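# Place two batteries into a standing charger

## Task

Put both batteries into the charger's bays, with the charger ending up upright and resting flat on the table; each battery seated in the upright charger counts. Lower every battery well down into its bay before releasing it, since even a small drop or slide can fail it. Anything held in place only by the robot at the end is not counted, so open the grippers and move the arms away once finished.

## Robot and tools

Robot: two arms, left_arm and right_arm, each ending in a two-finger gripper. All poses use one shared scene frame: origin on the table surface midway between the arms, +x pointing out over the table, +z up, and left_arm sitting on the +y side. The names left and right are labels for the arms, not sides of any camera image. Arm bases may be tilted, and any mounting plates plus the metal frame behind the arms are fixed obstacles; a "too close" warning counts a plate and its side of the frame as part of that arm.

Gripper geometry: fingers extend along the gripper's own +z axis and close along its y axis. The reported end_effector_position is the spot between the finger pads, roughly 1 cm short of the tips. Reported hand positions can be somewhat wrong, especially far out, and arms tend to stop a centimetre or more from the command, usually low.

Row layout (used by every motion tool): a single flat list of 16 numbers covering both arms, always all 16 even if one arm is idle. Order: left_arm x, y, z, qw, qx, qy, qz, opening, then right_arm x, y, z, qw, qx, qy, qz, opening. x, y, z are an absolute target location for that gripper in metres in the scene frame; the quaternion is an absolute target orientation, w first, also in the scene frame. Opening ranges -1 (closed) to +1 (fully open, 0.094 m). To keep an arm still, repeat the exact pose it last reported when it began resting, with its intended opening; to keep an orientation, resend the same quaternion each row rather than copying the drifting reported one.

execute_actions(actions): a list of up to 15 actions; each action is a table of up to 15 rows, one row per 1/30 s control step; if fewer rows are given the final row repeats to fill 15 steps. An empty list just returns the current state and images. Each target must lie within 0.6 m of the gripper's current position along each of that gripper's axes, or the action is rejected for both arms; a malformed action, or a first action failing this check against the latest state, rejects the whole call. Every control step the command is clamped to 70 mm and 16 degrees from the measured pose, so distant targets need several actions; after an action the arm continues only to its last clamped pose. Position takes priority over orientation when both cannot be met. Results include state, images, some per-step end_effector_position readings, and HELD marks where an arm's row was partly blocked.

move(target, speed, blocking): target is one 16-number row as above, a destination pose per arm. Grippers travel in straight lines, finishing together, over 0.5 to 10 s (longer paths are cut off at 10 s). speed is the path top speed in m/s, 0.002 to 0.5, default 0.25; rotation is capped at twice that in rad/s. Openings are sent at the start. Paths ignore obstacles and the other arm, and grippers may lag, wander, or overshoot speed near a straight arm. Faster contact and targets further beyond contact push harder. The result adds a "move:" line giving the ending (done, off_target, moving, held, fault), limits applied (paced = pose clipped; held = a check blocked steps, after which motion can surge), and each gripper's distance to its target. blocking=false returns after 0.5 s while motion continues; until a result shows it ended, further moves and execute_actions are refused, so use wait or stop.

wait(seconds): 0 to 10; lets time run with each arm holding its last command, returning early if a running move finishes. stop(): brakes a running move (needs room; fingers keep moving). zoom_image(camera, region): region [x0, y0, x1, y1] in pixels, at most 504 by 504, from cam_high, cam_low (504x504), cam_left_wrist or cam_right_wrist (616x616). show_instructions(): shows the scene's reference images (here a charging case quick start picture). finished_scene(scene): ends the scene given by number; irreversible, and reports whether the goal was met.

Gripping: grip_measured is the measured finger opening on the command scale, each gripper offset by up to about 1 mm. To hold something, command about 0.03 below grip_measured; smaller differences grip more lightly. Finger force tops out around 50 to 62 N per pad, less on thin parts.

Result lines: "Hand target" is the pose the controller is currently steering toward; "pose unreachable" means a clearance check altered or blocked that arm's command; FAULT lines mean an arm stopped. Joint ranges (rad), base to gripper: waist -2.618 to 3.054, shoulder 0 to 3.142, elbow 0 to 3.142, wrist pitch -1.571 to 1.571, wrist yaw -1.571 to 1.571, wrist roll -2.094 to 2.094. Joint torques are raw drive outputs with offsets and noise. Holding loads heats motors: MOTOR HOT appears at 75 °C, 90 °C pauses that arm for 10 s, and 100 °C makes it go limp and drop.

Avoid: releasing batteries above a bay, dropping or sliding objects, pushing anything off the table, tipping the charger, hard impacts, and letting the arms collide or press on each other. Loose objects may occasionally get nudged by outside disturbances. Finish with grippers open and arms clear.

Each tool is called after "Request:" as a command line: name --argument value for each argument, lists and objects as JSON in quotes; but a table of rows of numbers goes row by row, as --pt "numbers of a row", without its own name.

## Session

Request:
show_instructions

Request:
execute_actions --actions '[]'

Reference images for this scene: charging case quick start.

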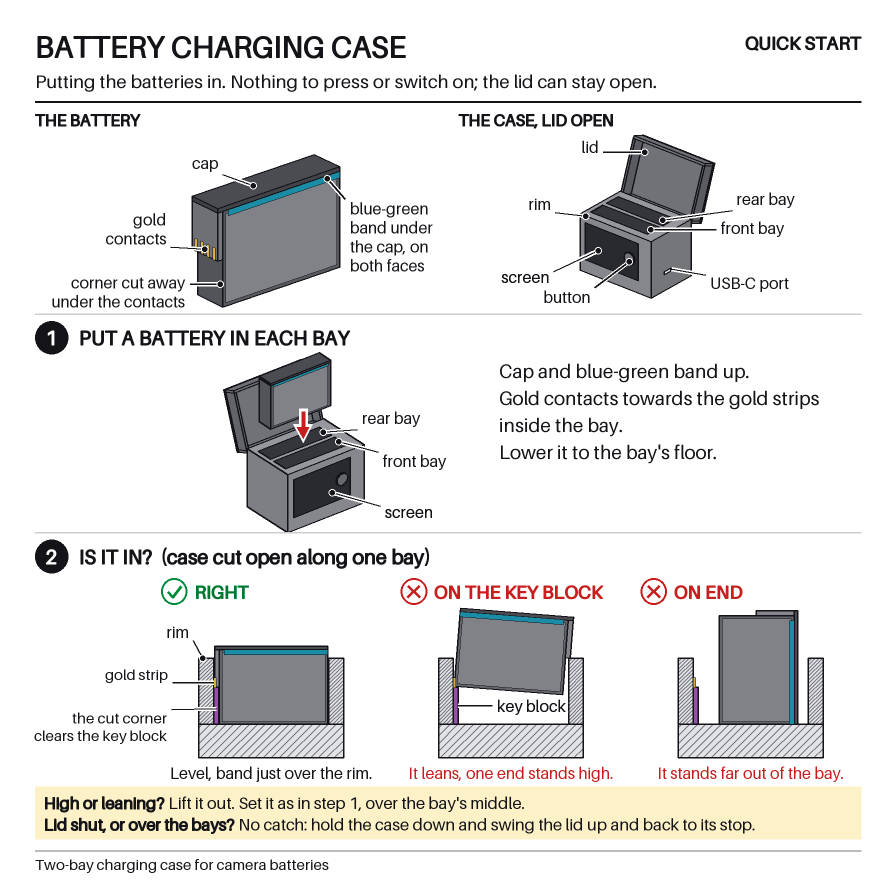

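Scene clock: 0.00 s.
left_arm: end_effector_position=(+0.3105, -0.1098, +0.1236) grip_measured=+1.000 end_effector_quat_wxyz=(+0.046, +0.437, +0.722, -0.534) | right_arm: end_effector_position=(+0.3322, -0.4937, +0.1851) grip_measured=+1.000 end_effector_quat_wxyz=(+0.367, +0.036, +0.930, -0.010)
Joint positions: left_arm=[-0.753  2.653  1.8   -0.345  0.799  0.159  0.094] | right_arm=[-0.318  1.24   0.613 -0.046 -0.104 -0.374  0.094]
Joint velocities: left_arm=[ 0.007 -0.017 -0.002  0.095  0.022 -0.037  0.   ] | right_arm=[-0.017 -0.007 -0.022 -0.081  0.037  0.007  0.   ]
Joint torques (N m, as the arm reports them, + toward a larger angle): no reading
Motor temperatures (°C, as the motors report them): left_arm=[19 31 23 20 23 21] | right_arm=[23 24 23 28 22 20]
Hand target (left_arm): +0.311, -0.115, +0.140; +0.058, +0.445, +0.709, -0.544
Hand target (right_arm): +0.339, -0.496, +0.197; +0.385, +0.034, +0.922, -0.014

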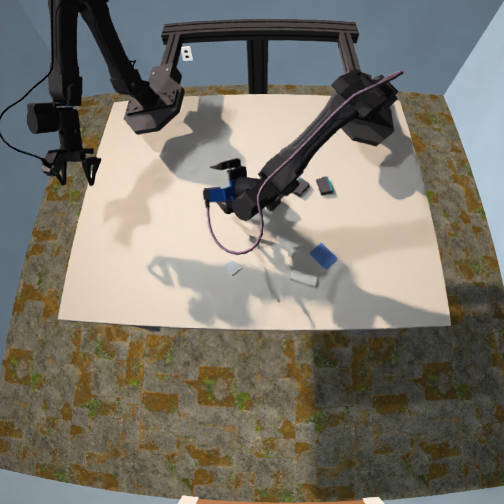

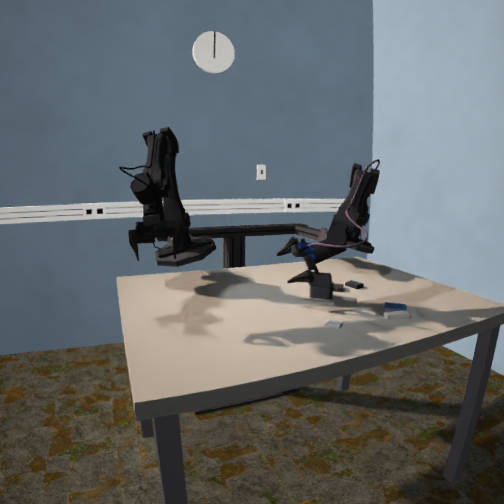

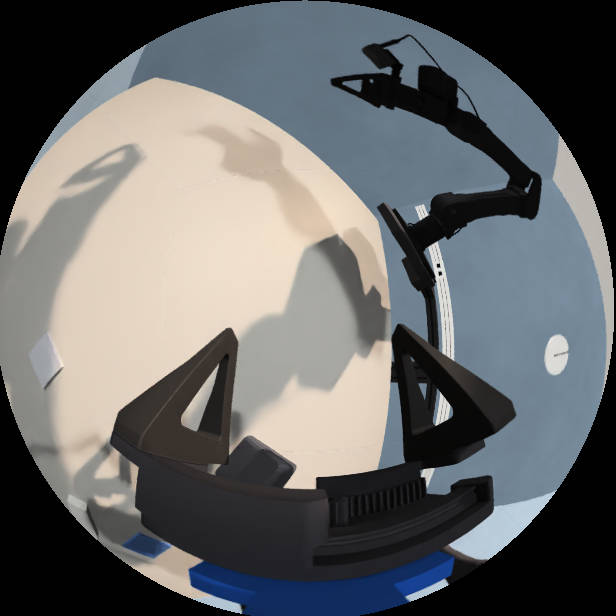

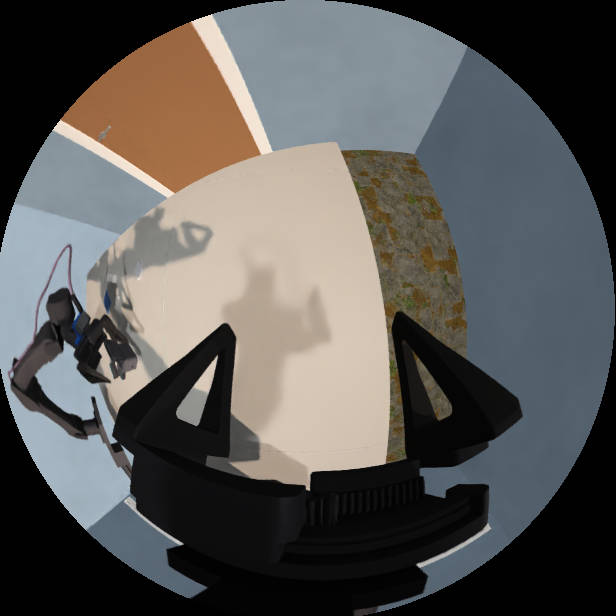

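Request:
zoom_image --camera "cam_high" --region '[190, 140, 360, 300]'

Request:
zoom_image --camera "cam_low" --region '[260, 220, 420, 340]'

Region (190, 140, 360, 300) of cam_high's 504x504 image, scaled by 2.965, with more detail than that image has; it fills the top 474 rows of this view, and the rest is white.

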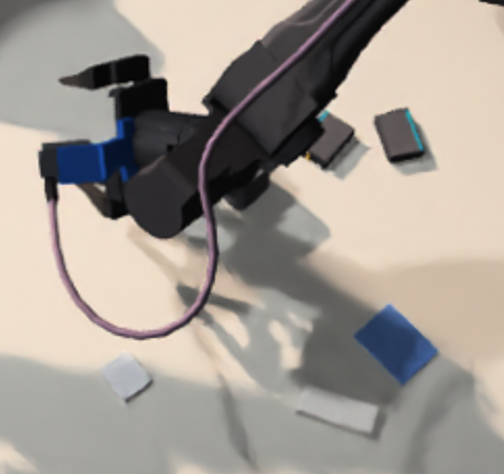

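Region (260, 220, 420, 340) of cam_low's 504x504 image, scaled by 3.150, with more detail than that image has; it fills the top 378 rows of this view, and the rest is white.

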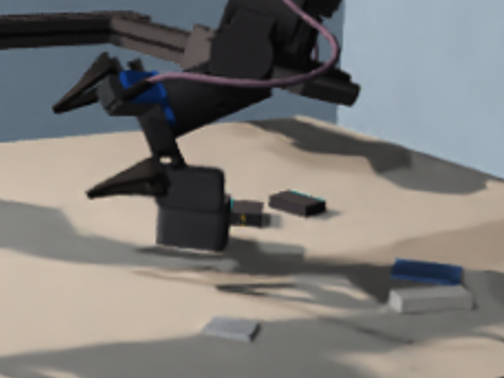

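Request:
move --target '[0.30,-0.05,0.24,0.046,0.437,0.722,-0.534,1,0.3322,-0.4937,0.1851,0.367,0.036,0.930,-0.010,1]' --speed 0.2

Request:
move --target '[0.28,0.34,0.22,0.2,0.0,0.98,0.0,1,0.3322,-0.4937,0.1851,0.367,0.036,0.930,-0.010,1]' --speed 0.3

Request:
zoom_image --camera "cam_high" --region '[210, 150, 370, 300]'

Request:
zoom_image --camera "cam_low" --region '[260, 220, 420, 340]'

Scene clock: 7.27 s.
left_arm: end_effector_position=(+0.3033, -0.0534, +0.2341) grip_measured=+1.000 end_effector_quat_wxyz=(+0.045, +0.434, +0.728, -0.528) | right_arm: end_effector_position=(+0.3322, -0.4937, +0.1851) grip_measured=+1.000 end_effector_quat_wxyz=(+0.367, +0.036, +0.930, -0.010)
Joint positions: left_arm=[-0.747  2.276  1.62  -0.55   0.786  0.159  0.094] | right_arm=[-0.318  1.24   0.613 -0.046 -0.104 -0.374  0.094]
Joint velocities: left_arm=[-0.012  0.007  0.002 -0.022  0.022 -0.051  0.   ] | right_arm=[ 0.012 -0.007 -0.007 -0.022 -0.051  0.081  0.   ]
Joint torques (N m, as the arm reports them, + toward a larger angle): left_arm=[ -2.8  -12.93   4.29   0.6    0.45   0.12] | right_arm=[ 0.81 -4.71  6.72  1.36 -0.11 -0.01]
Motor temperatures (°C, as the motors report them): left_arm=[19 33 23 20 23 21] | right_arm=[23 24 24 29 22 20]
Hand target (left_arm): +0.301, -0.051, +0.241; +0.046, +0.437, +0.722, -0.534
Hand target (right_arm): +0.332, -0.494, +0.185; +0.367, +0.036, +0.930, -0.010
Off the commanded pose (left_arm): 0.008 m, 1 deg.
Off the commanded pose (right_arm): 0.000 m, 0 deg.
move: done

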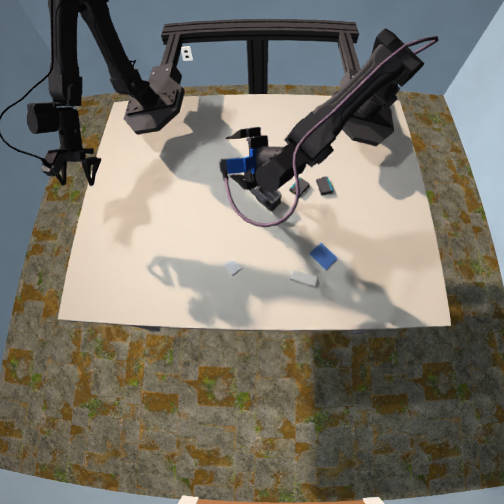

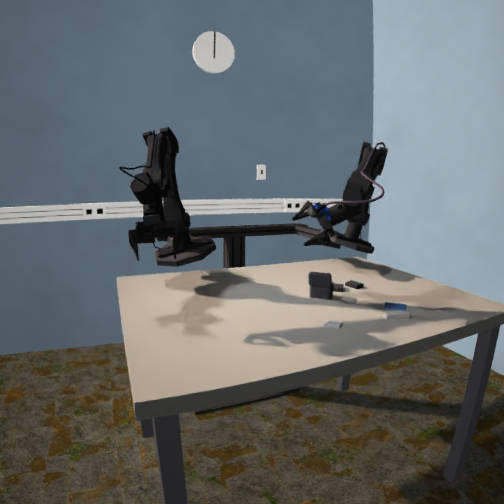

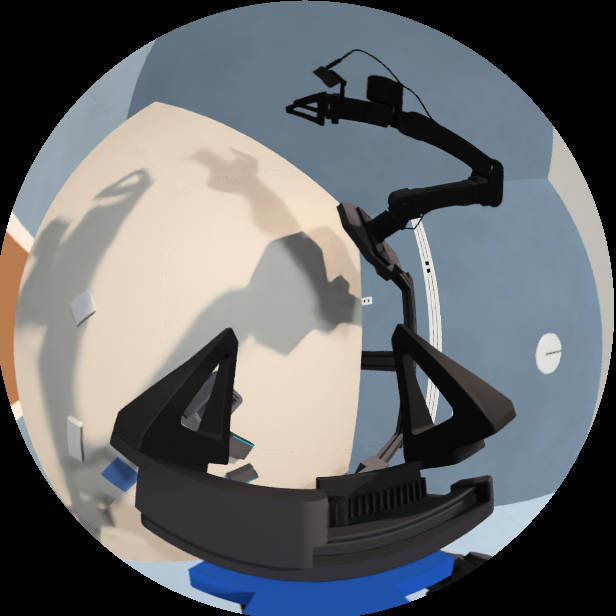

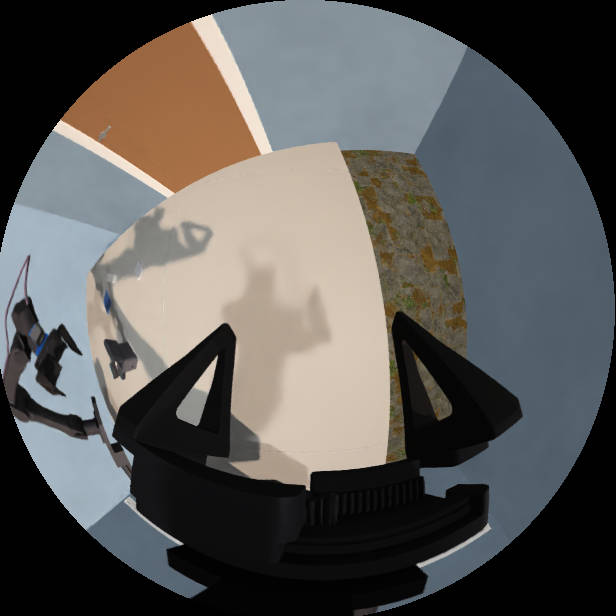

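Scene clock: 10.33 s.
left_arm: end_effector_position=(+0.2863, +0.3351, +0.2234) grip_measured=+1.000 end_effector_quat_wxyz=(+0.203, +0.004, +0.979, -0.012) | right_arm: end_effector_position=(+0.3322, -0.4937, +0.1851) grip_measured=+1.000 end_effector_quat_wxyz=(+0.367, +0.036, +0.930, -0.010)
Joint positions: left_arm=[-0.496  1.068  0.725 -0.822 -0.429 -0.38   0.094] | right_arm=[-0.318  1.24   0.613 -0.046 -0.104 -0.374  0.094]
Joint velocities: left_arm=[ 0.012 -0.022 -0.002 -0.066 -0.037 -0.007  0.   ] | right_arm=[ 0.007 -0.002 -0.012 -0.022  0.007 -0.022  0.   ]
Joint torques (N m, as the arm reports them, + toward a larger angle): left_arm=[ 0.06 -3.76  4.35  0.64 -0.18 -0.01] | right_arm=[ 0.81 -4.71  6.78  1.35 -0.13 -0.02]
Motor temperatures (°C, as the motors report them): left_arm=[19 33 23 20 23 21] | right_arm=[23 24 24 30 22 20]
Hand target (left_arm): +0.285, +0.342, +0.224; +0.207, -0.005, +0.978, -0.005
Hand target (right_arm): +0.332, -0.494, +0.185; +0.367, +0.036, +0.930, -0.010
Off the commanded pose (left_arm): 0.009 m, 1 deg.
Off the commanded pose (right_arm): 0.000 m, 0 deg.
move: done

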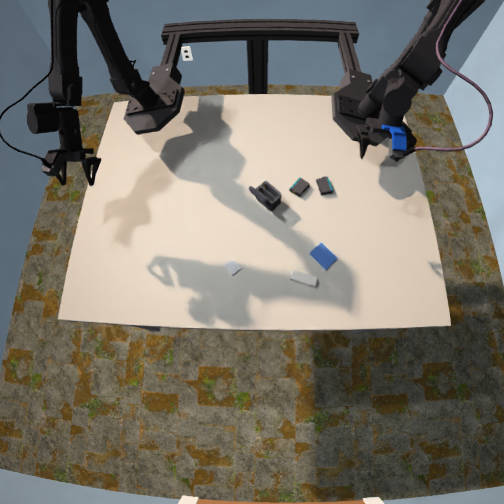

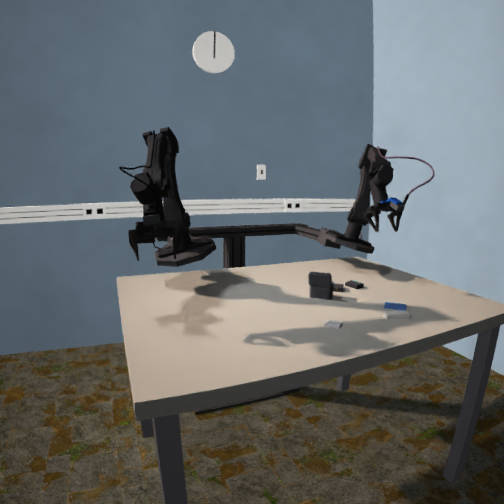

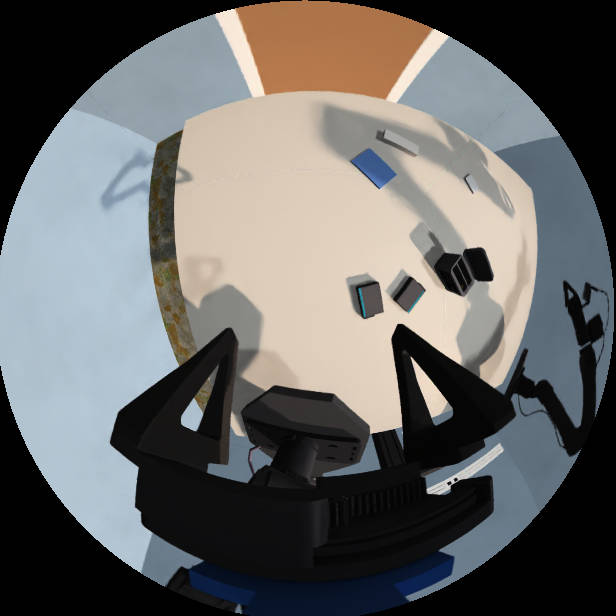

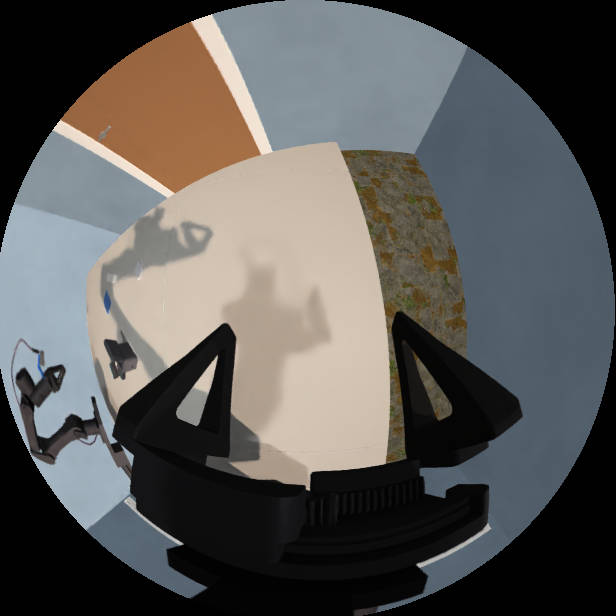

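Region (210, 150, 370, 300) of cam_high's 504x504 image, scaled by 3.150, with more detail than that image has; it fills the top 472 rows of this view, and the rest is white.

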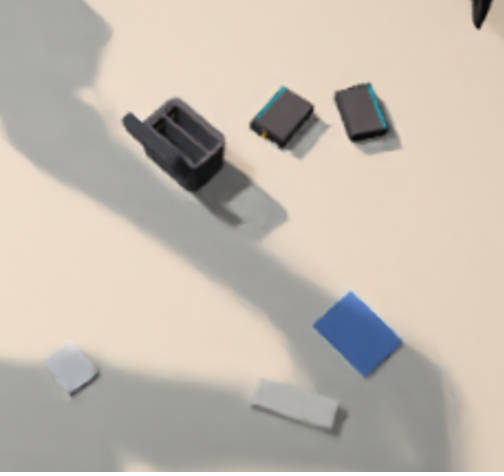

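Region (260, 220, 420, 340) of cam_low's 504x504 image, scaled by 3.150, with more detail than that image has; it fills the top 378 rows of this view, and the rest is white.

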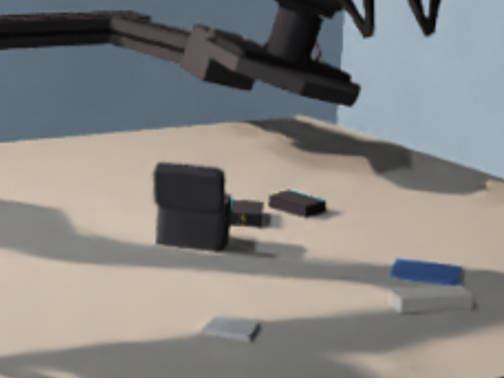

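Request:
zoom_image --camera "cam_high" --region '[240, 165, 345, 225]'

Request:
zoom_image --camera "cam_left_wrist" --region '[340, 220, 510, 330]'

Region (240, 165, 345, 225) of cam_high's 504x504 image, scaled by 4.800, with more detail than that image has; it fills the top 288 rows of this view, and the rest is white.

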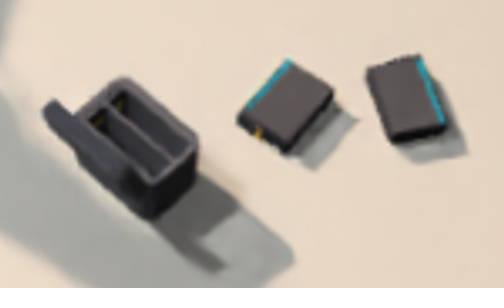

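Region (340, 220, 510, 330) of cam_left_wrist's 616x616 image, scaled by 2.965, with more detail than that image has; it fills the top 326 rows of this view, and the rest is white.

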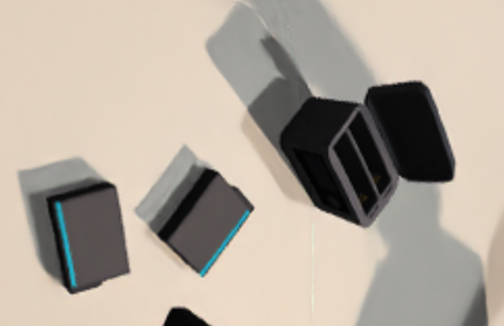

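Request:
move --target '[0.297,0.04,0.165,0.023,0.383,0.924,-0.01,1,0.3322,-0.4937,0.1851,0.367,0.036,0.930,-0.010,1]' --speed 0.3

Request:
zoom_image --camera "cam_left_wrist" --region '[160, 120, 460, 370]'

Scene clock: 78.83 s.
left_arm: end_effector_position=(+0.2919, +0.0470, +0.1497) grip_measured=+1.000 end_effector_quat_wxyz=(+0.012, +0.376, +0.926, +0.002) | right_arm: end_effector_position=(+0.3322, -0.4937, +0.1851) grip_measured=+1.000 end_effector_quat_wxyz=(+0.367, +0.036, +0.930, -0.010)
Joint positions: left_arm=[-0.964  2.321  1.69  -1.042 -0.258 -0.233  0.094] | right_arm=[-0.318  1.24   0.613 -0.046 -0.104 -0.374  0.094]
Joint velocities: left_arm=[ 0.002 -0.022 -0.007  0.022 -0.007 -0.037  0.   ] | right_arm=[ 0.012  0.002 -0.007 -0.051 -0.051 -0.037  0.   ]
Joint torques (N m, as the arm reports them, + toward a larger angle): left_arm=[ -3.84 -11.23   6.29   0.12   0.03   0.08] | right_arm=[ 0.95 -4.58  6.76  1.36 -0.11 -0.05]
Motor temperatures (°C, as the motors report them): left_arm=[19 31 24 21 23 21] | right_arm=[23 24 24 31 22 20]
Hand target (left_arm): +0.293, +0.038, +0.161; +0.022, +0.382, +0.924, -0.008
Hand target (right_arm): +0.332, -0.494, +0.185; +0.367, +0.036, +0.930, -0.010
Off the commanded pose (left_arm): 0.018 m, 2 deg.
Off the commanded pose (right_arm): 0.000 m, 0 deg.
move: off_target (left_arm)

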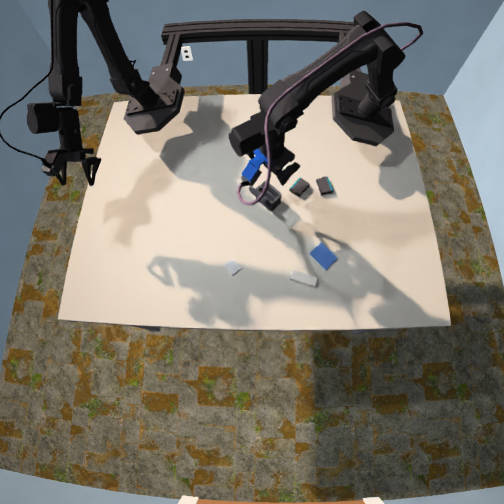

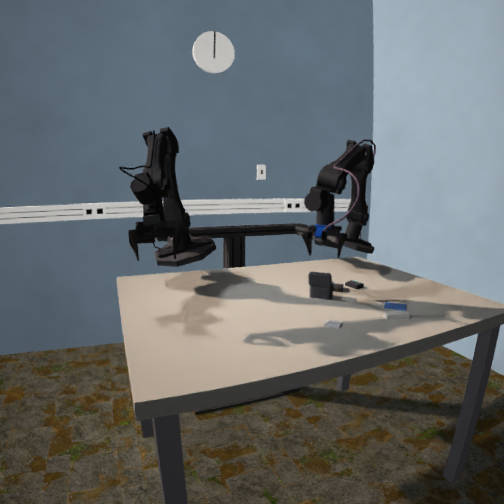

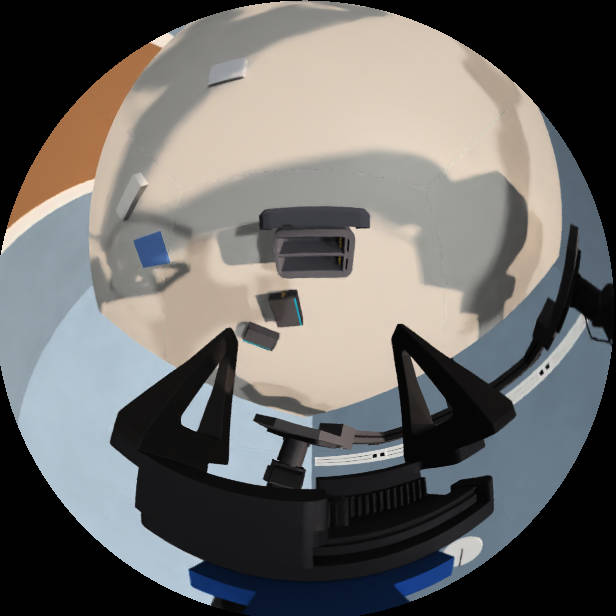

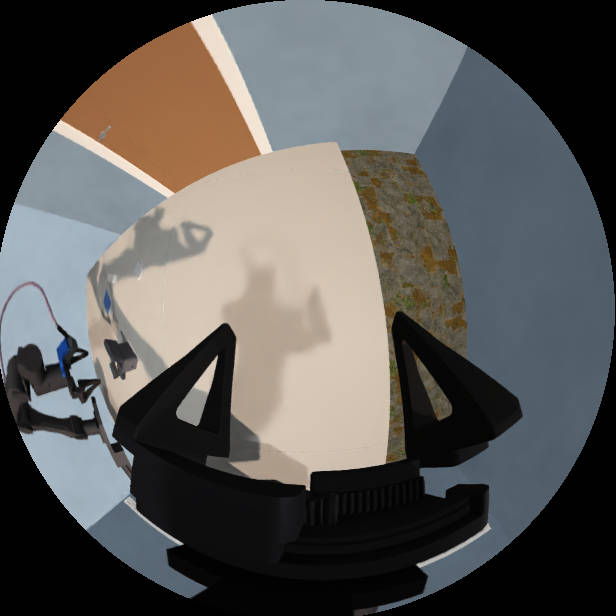

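Region (160, 120, 460, 370) of cam_left_wrist's 616x616 image, scaled by 1.680, with more detail than that image has.

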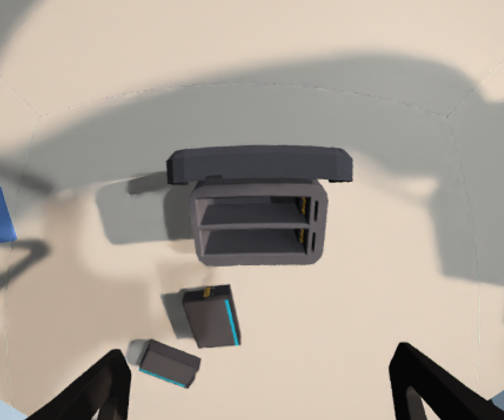

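Request:
move --target '[0.2975,0.044,0.044,0.023,0.383,0.924,-0.01,1,0.3322,-0.4937,0.1851,0.367,0.036,0.930,-0.010,1]' --speed 0.07

Request:
zoom_image --camera "cam_low" --region '[270, 220, 380, 320]'

Scene clock: 91.33 s.
left_arm: end_effector_position=(+0.2961, +0.0457, +0.0434) grip_measured=+1.000 end_effector_quat_wxyz=(+0.018, +0.382, +0.924, -0.006) | right_arm: end_effector_position=(+0.3322, -0.4937, +0.1851) grip_measured=+1.000 end_effector_quat_wxyz=(+0.367, +0.036, +0.930, -0.010)
Joint positions: left_arm=[-0.894  2.485  1.529 -0.68  -0.258 -0.143  0.094] | right_arm=[-0.318  1.24   0.613 -0.046 -0.104 -0.374  0.094]
Joint velocities: left_arm=[-0.007 -0.002 -0.002 -0.037 -0.007  0.022  0.   ] | right_arm=[ 0.002 -0.012 -0.007 -0.051  0.007 -0.051  0.   ]
Joint torques (N m, as the arm reports them, + toward a larger angle): left_arm=[ -2.7  -11.9    3.27   0.32  -0.01   0.07] | right_arm=[ 0.82 -4.61  6.85  1.36 -0.15  0.02]
Motor temperatures (°C, as the motors report them): left_arm=[19 33 24 20 23 21] | right_arm=[23 24 24 31 22 20]
Hand target (left_arm): +0.297, +0.045, +0.044; +0.023, +0.383, +0.923, -0.010
Hand target (right_arm): +0.332, -0.494, +0.185; +0.367, +0.036, +0.930, -0.010
Off the commanded pose (left_arm): 0.002 m, 1 deg.
Off the commanded pose (right_arm): 0.000 m, 0 deg.
move: done

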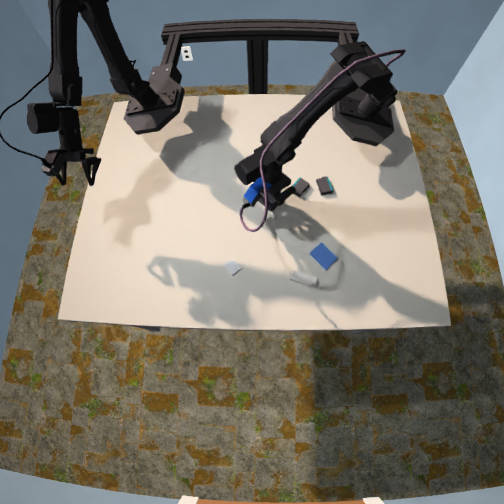

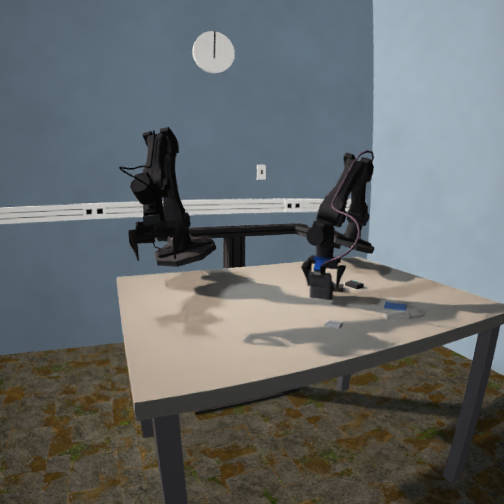

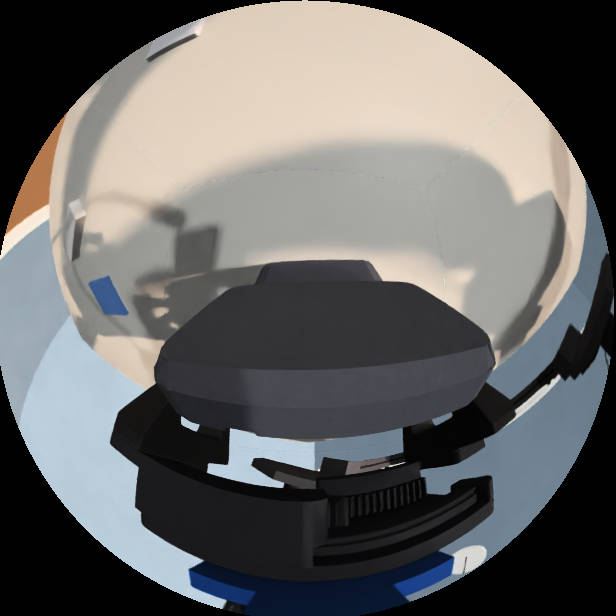

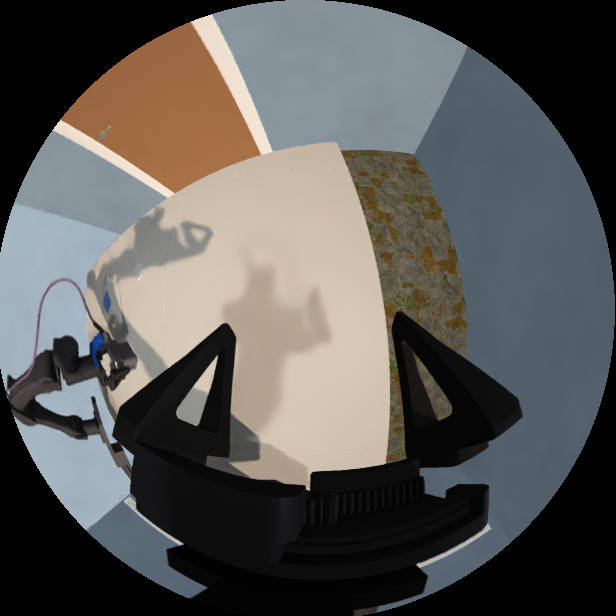

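Region (270, 220, 380, 320) of cam_low's 504x504 image, scaled by 4.582, with more detail than that image has; it fills the top 458 rows of this view, and the rest is white.

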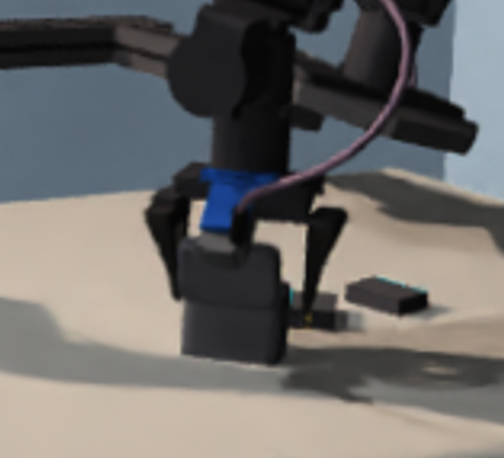

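Request:
move --target '[0.2975,0.044,0.044,0.023,0.383,0.924,-0.01,0.42,0.3322,-0.4937,0.1851,0.367,0.036,0.930,-0.010,1]' --speed 0.05

Request:
zoom_image --camera "cam_low" --region '[270, 220, 380, 320]'

Scene clock: 94.93 s.
left_arm: end_effector_position=(+0.2960, +0.0452, +0.0434) grip_measured=+0.561 end_effector_quat_wxyz=(+0.018, +0.382, +0.924, -0.007) | right_arm: end_effector_position=(+0.3322, -0.4937, +0.1851) grip_measured=+1.000 end_effector_quat_wxyz=(+0.367, +0.036, +0.930, -0.010)
Joint positions: left_arm=[-0.894  2.485  1.529 -0.679 -0.256 -0.143  0.073] | right_arm=[-0.318  1.24   0.613 -0.046 -0.104 -0.374  0.094]
Joint velocities: left_arm=[ 0.002  0.002 -0.002  0.037 -0.022 -0.007  0.   ] | right_arm=[-0.012 -0.007 -0.012  0.037 -0.022  0.007  0.   ]
Joint torques (N m, as the arm reports them, + toward a larger angle): left_arm=[ -2.9  -11.91   3.36   0.32   0.01   0.07] | right_arm=[ 1.02 -4.7   6.78  1.35 -0.13 -0.01]
Motor temperatures (°C, as the motors report them): left_arm=[19 33 24 20 23 21] | right_arm=[23 24 24 31 22 20]
Hand target (left_arm): +0.298, +0.044, +0.044; +0.023, +0.383, +0.924, -0.010
Hand target (right_arm): +0.332, -0.494, +0.185; +0.367, +0.036, +0.930, -0.010
Off the commanded pose (left_arm): 0.002 m, 1 deg.
Off the commanded pose (right_arm): 0.000 m, 0 deg.
move: done

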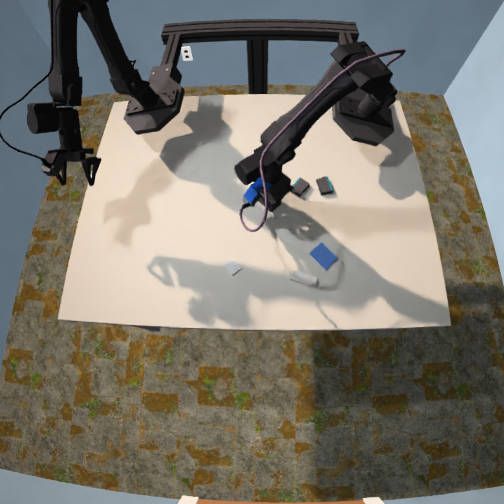

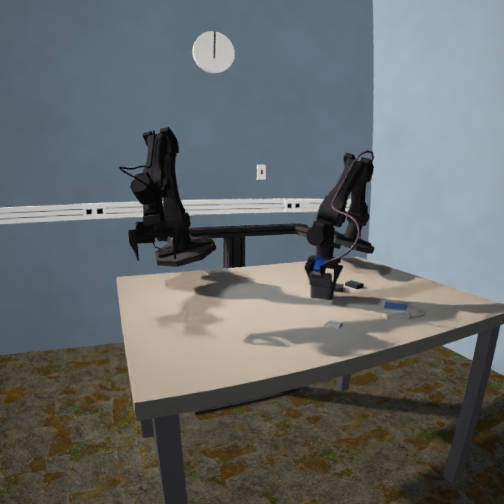

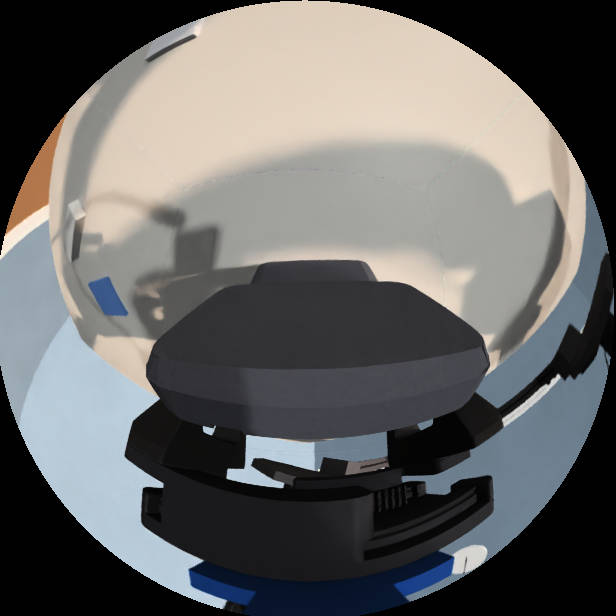

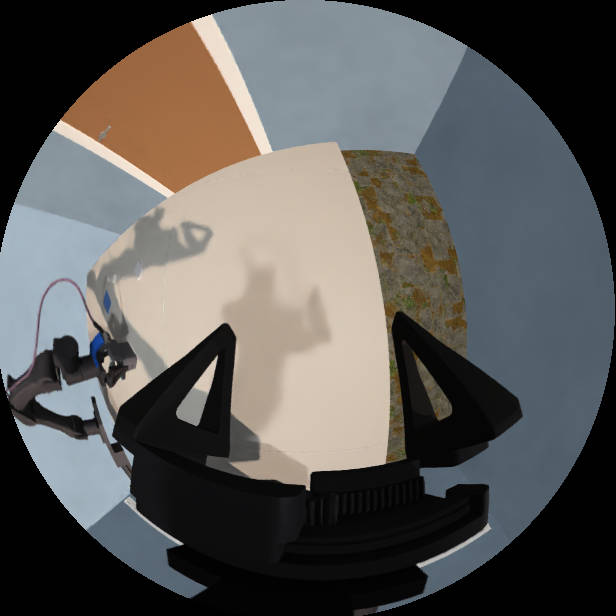

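Region (270, 220, 380, 320) of cam_low's 504x504 image, scaled by 4.582, with more detail than that image has; it fills the top 458 rows of this view, and the rest is white.

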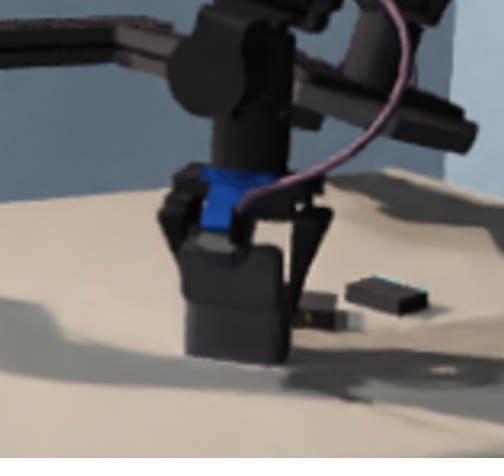

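Request:
move --target '[0.30,0.04,0.085,0.023,0.383,0.924,-0.01,0.42,0.3322,-0.4937,0.1851,0.367,0.036,0.930,-0.010,1]' --speed 0.06

Request:
move --target '[0.315,0.035,0.08,0.020,0.940,0.342,0.0115,0.42,0.3322,-0.4937,0.1851,0.367,0.036,0.930,-0.010,1]' --speed 0.3

Scene clock: 107.87 s.
left_arm: end_effector_position=(+0.2961, +0.0543, +0.0648) grip_measured=+0.561 end_effector_quat_wxyz=(+0.002, +0.380, +0.925, +0.002) | right_arm: end_effector_position=(+0.3322, -0.4937, +0.1851) grip_measured=+1.000 end_effector_quat_wxyz=(+0.367, +0.036, +0.930, -0.010)
Joint positions: left_arm=[-0.894  2.444  1.558 -0.786 -0.256 -0.158  0.073] | right_arm=[-0.318  1.24   0.613 -0.046 -0.104 -0.374  0.094]
Joint velocities: left_arm=[-0.017 -0.017 -0.007 -0.066  0.007 -0.007 -0.001] | right_arm=[ 0.007  0.002  0.002 -0.11   0.037 -0.007  0.   ]
Joint torques (N m, as the arm reports them, + toward a larger angle): left_arm=[ -4.77 -13.89   5.68   0.08   0.02  -0.05] | right_arm=[ 0.98 -4.58  6.9   1.37 -0.12 -0.04]
Motor temperatures (°C, as the motors report them): left_arm=[19 34 24 20 23 21] | right_arm=[23 24 24 31 22 20]
Hand target (left_arm): +0.300, +0.040, +0.085; +0.023, +0.383, +0.923, -0.011
Hand target (right_arm): +0.332, -0.494, +0.185; +0.367, +0.036, +0.930, -0.010
Off the commanded pose (left_arm): 0.025 m, 3 deg.
Off the commanded pose (right_arm): 0.000 m, 0 deg.
move: off_target (left_arm)

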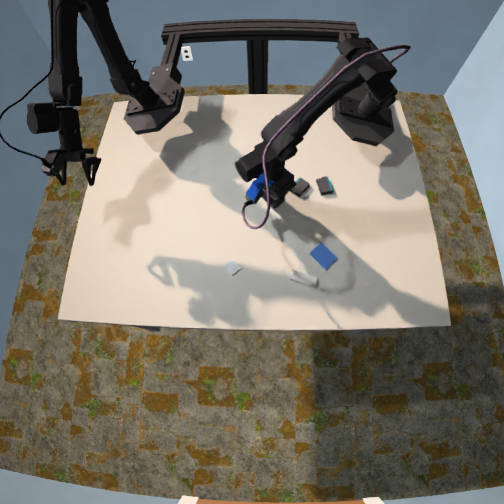

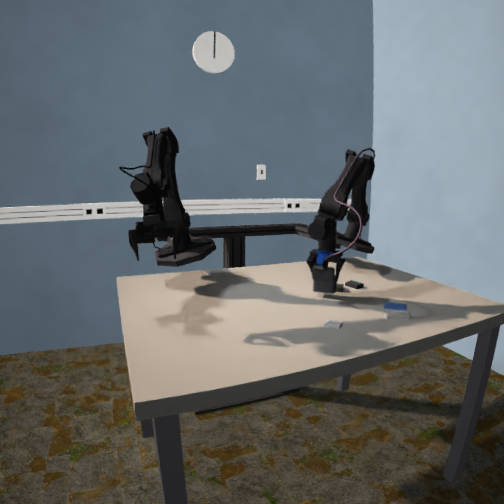

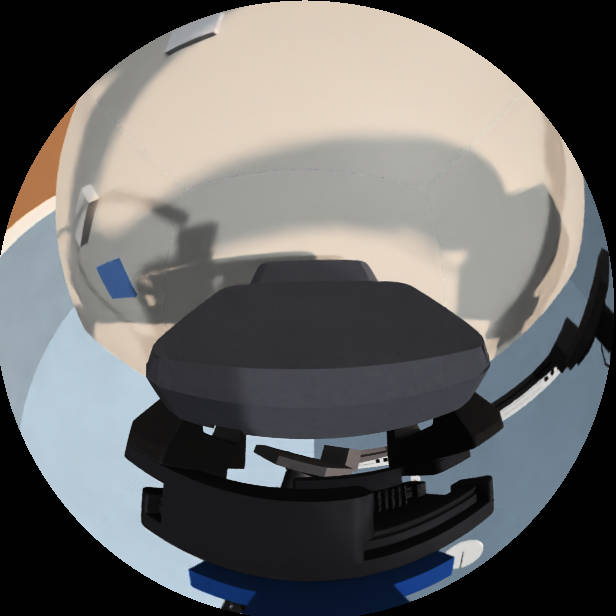

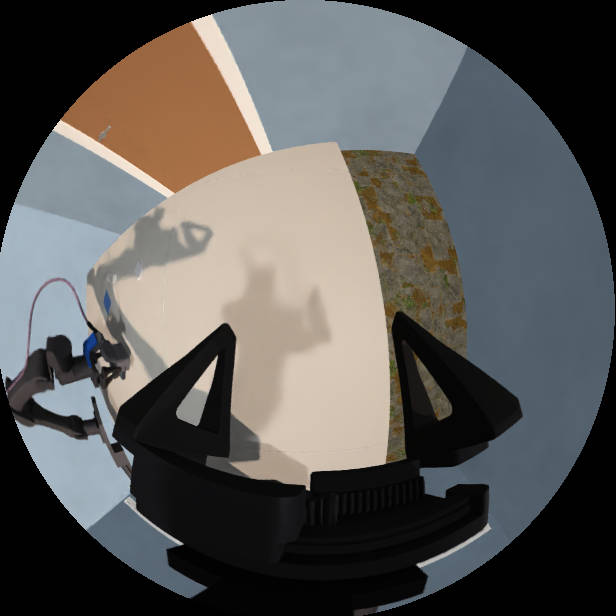

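Scene clock: 111.23 s.
left_arm: end_effector_position=(+0.3091, +0.0423, +0.0705) grip_measured=+0.561 end_effector_quat_wxyz=(+0.009, +0.939, +0.344, +0.012) | right_arm: end_effector_position=(+0.3322, -0.4937, +0.1851) grip_measured=+1.000 end_effector_quat_wxyz=(+0.367, +0.036, +0.930, -0.010)
Joint positions: left_arm=[-0.894  2.473  1.638 -0.815 -0.267  1.508  0.073] | right_arm=[-0.318  1.24   0.613 -0.046 -0.104 -0.374  0.094]
Joint velocities: left_arm=[-0.022 -0.002  0.002 -0.022  0.051  0.022 -0.   ] | right_arm=[-0.002  0.007 -0.012 -0.007 -0.037  0.007  0.   ]
Joint torques (N m, as the arm reports them, + toward a larger angle): left_arm=[ -3.08 -12.19   6.01   0.05   0.01   0.08] | right_arm=[ 0.86 -4.61  6.74  1.37 -0.12 -0.03]
Motor temperatures (°C, as the motors report them): left_arm=[19 34 24 20 23 21] | right_arm=[23 24 24 31 22 20]
Hand target (left_arm): +0.315, +0.035, +0.080; +0.020, +0.939, +0.342, +0.011
Hand target (right_arm): +0.332, -0.494, +0.185; +0.367, +0.036, +0.930, -0.010
Off the commanded pose (left_arm): 0.013 m, 1 deg.
Off the commanded pose (right_arm): 0.000 m, 0 deg.
move: off_target (left_arm)

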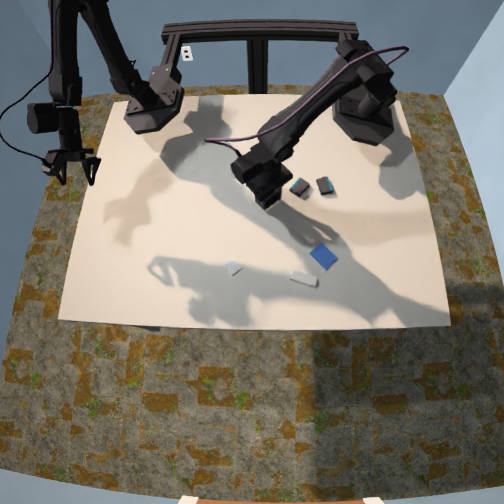

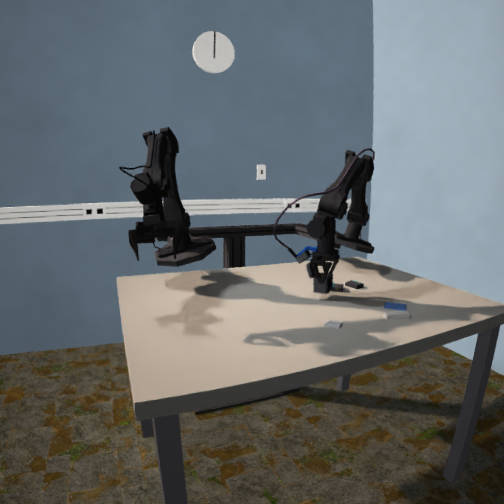

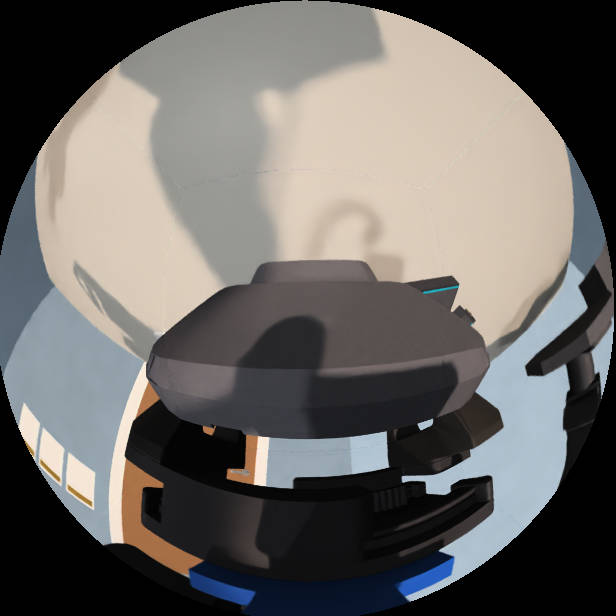

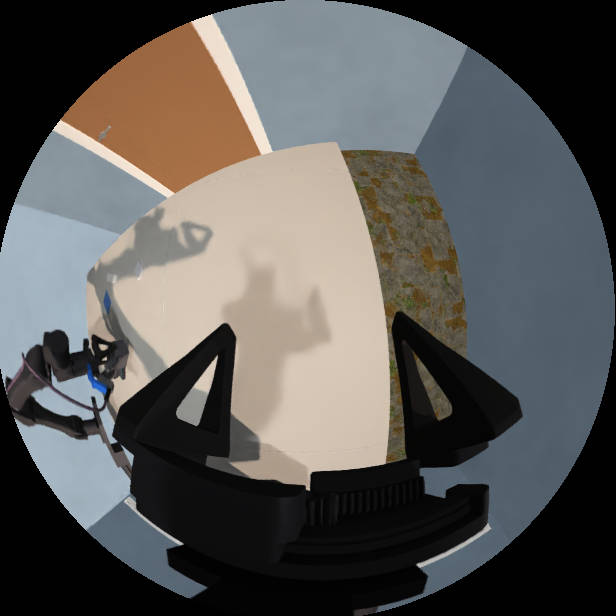

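Request:
execute_actions --actions '[]'

Scene clock: 127.67 s.
left_arm: end_effector_position=(+0.3092, +0.0423, +0.0706) grip_measured=+0.561 end_effector_quat_wxyz=(+0.009, +0.939, +0.343, +0.012) | right_arm: end_effector_position=(+0.3322, -0.4937, +0.1851) grip_measured=+1.000 end_effector_quat_wxyz=(+0.367, +0.036, +0.930, -0.010)
Joint positions: left_arm=[-0.894  2.473  1.638 -0.815 -0.267  1.511  0.073] | right_arm=[-0.318  1.24   0.613 -0.046 -0.104 -0.374  0.094]
Joint velocities: left_arm=[-0.007 -0.012 -0.002 -0.081  0.066 -0.051 -0.001] | right_arm=[-0.007 -0.007  0.007  0.007 -0.007  0.037  0.   ]
Joint torques (N m, as the arm reports them, + toward a larger angle): left_arm=[ -3.24 -12.13   6.21   0.05  -0.01   0.08] | right_arm=[ 0.84 -4.79  6.8   1.38 -0.12 -0.01]
Motor temperatures (°C, as the motors report them): left_arm=[19 34 24 20 23 21] | right_arm=[23 24 24 31 22 20]
Hand target (left_arm): +0.315, +0.035, +0.080; +0.020, +0.939, +0.342, +0.011
Hand target (right_arm): +0.332, -0.494, +0.185; +0.367, +0.036, +0.930, -0.010
Off the commanded pose (left_arm): 0.013 m, 1 deg.
Off the commanded pose (right_arm): 0.000 m, 0 deg.

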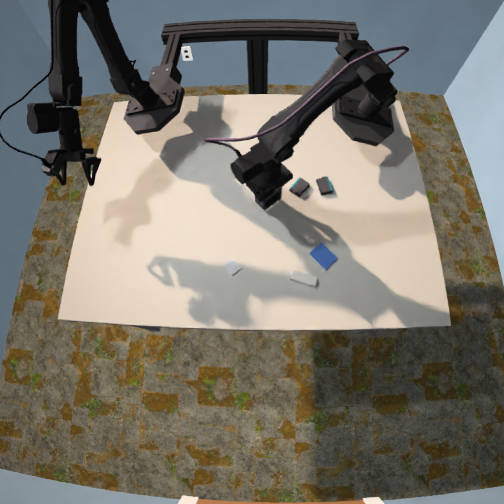

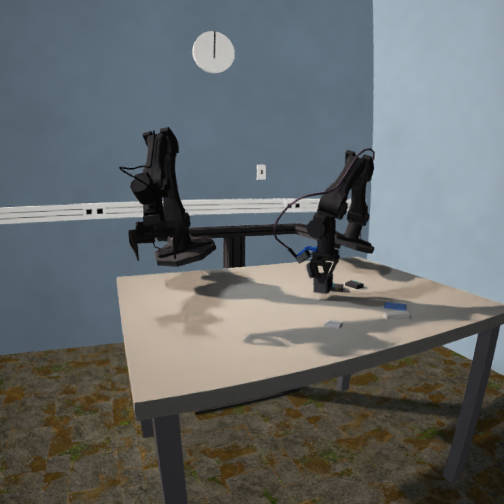

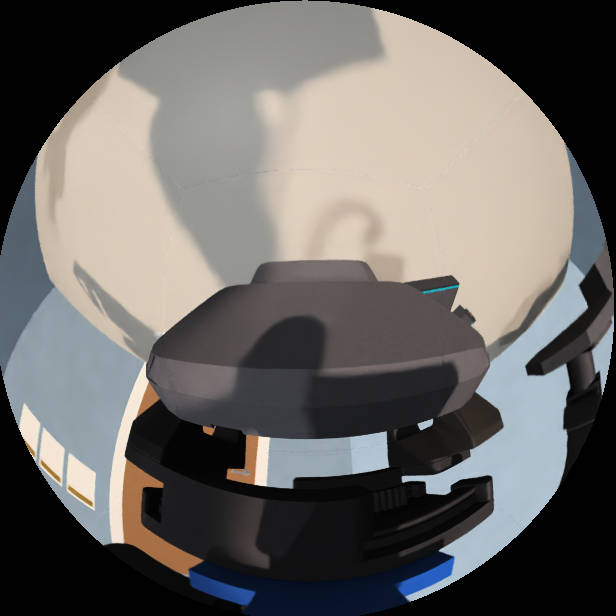

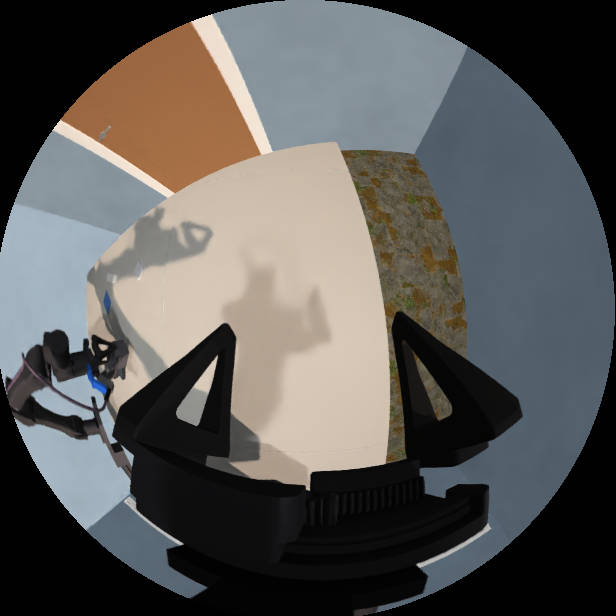

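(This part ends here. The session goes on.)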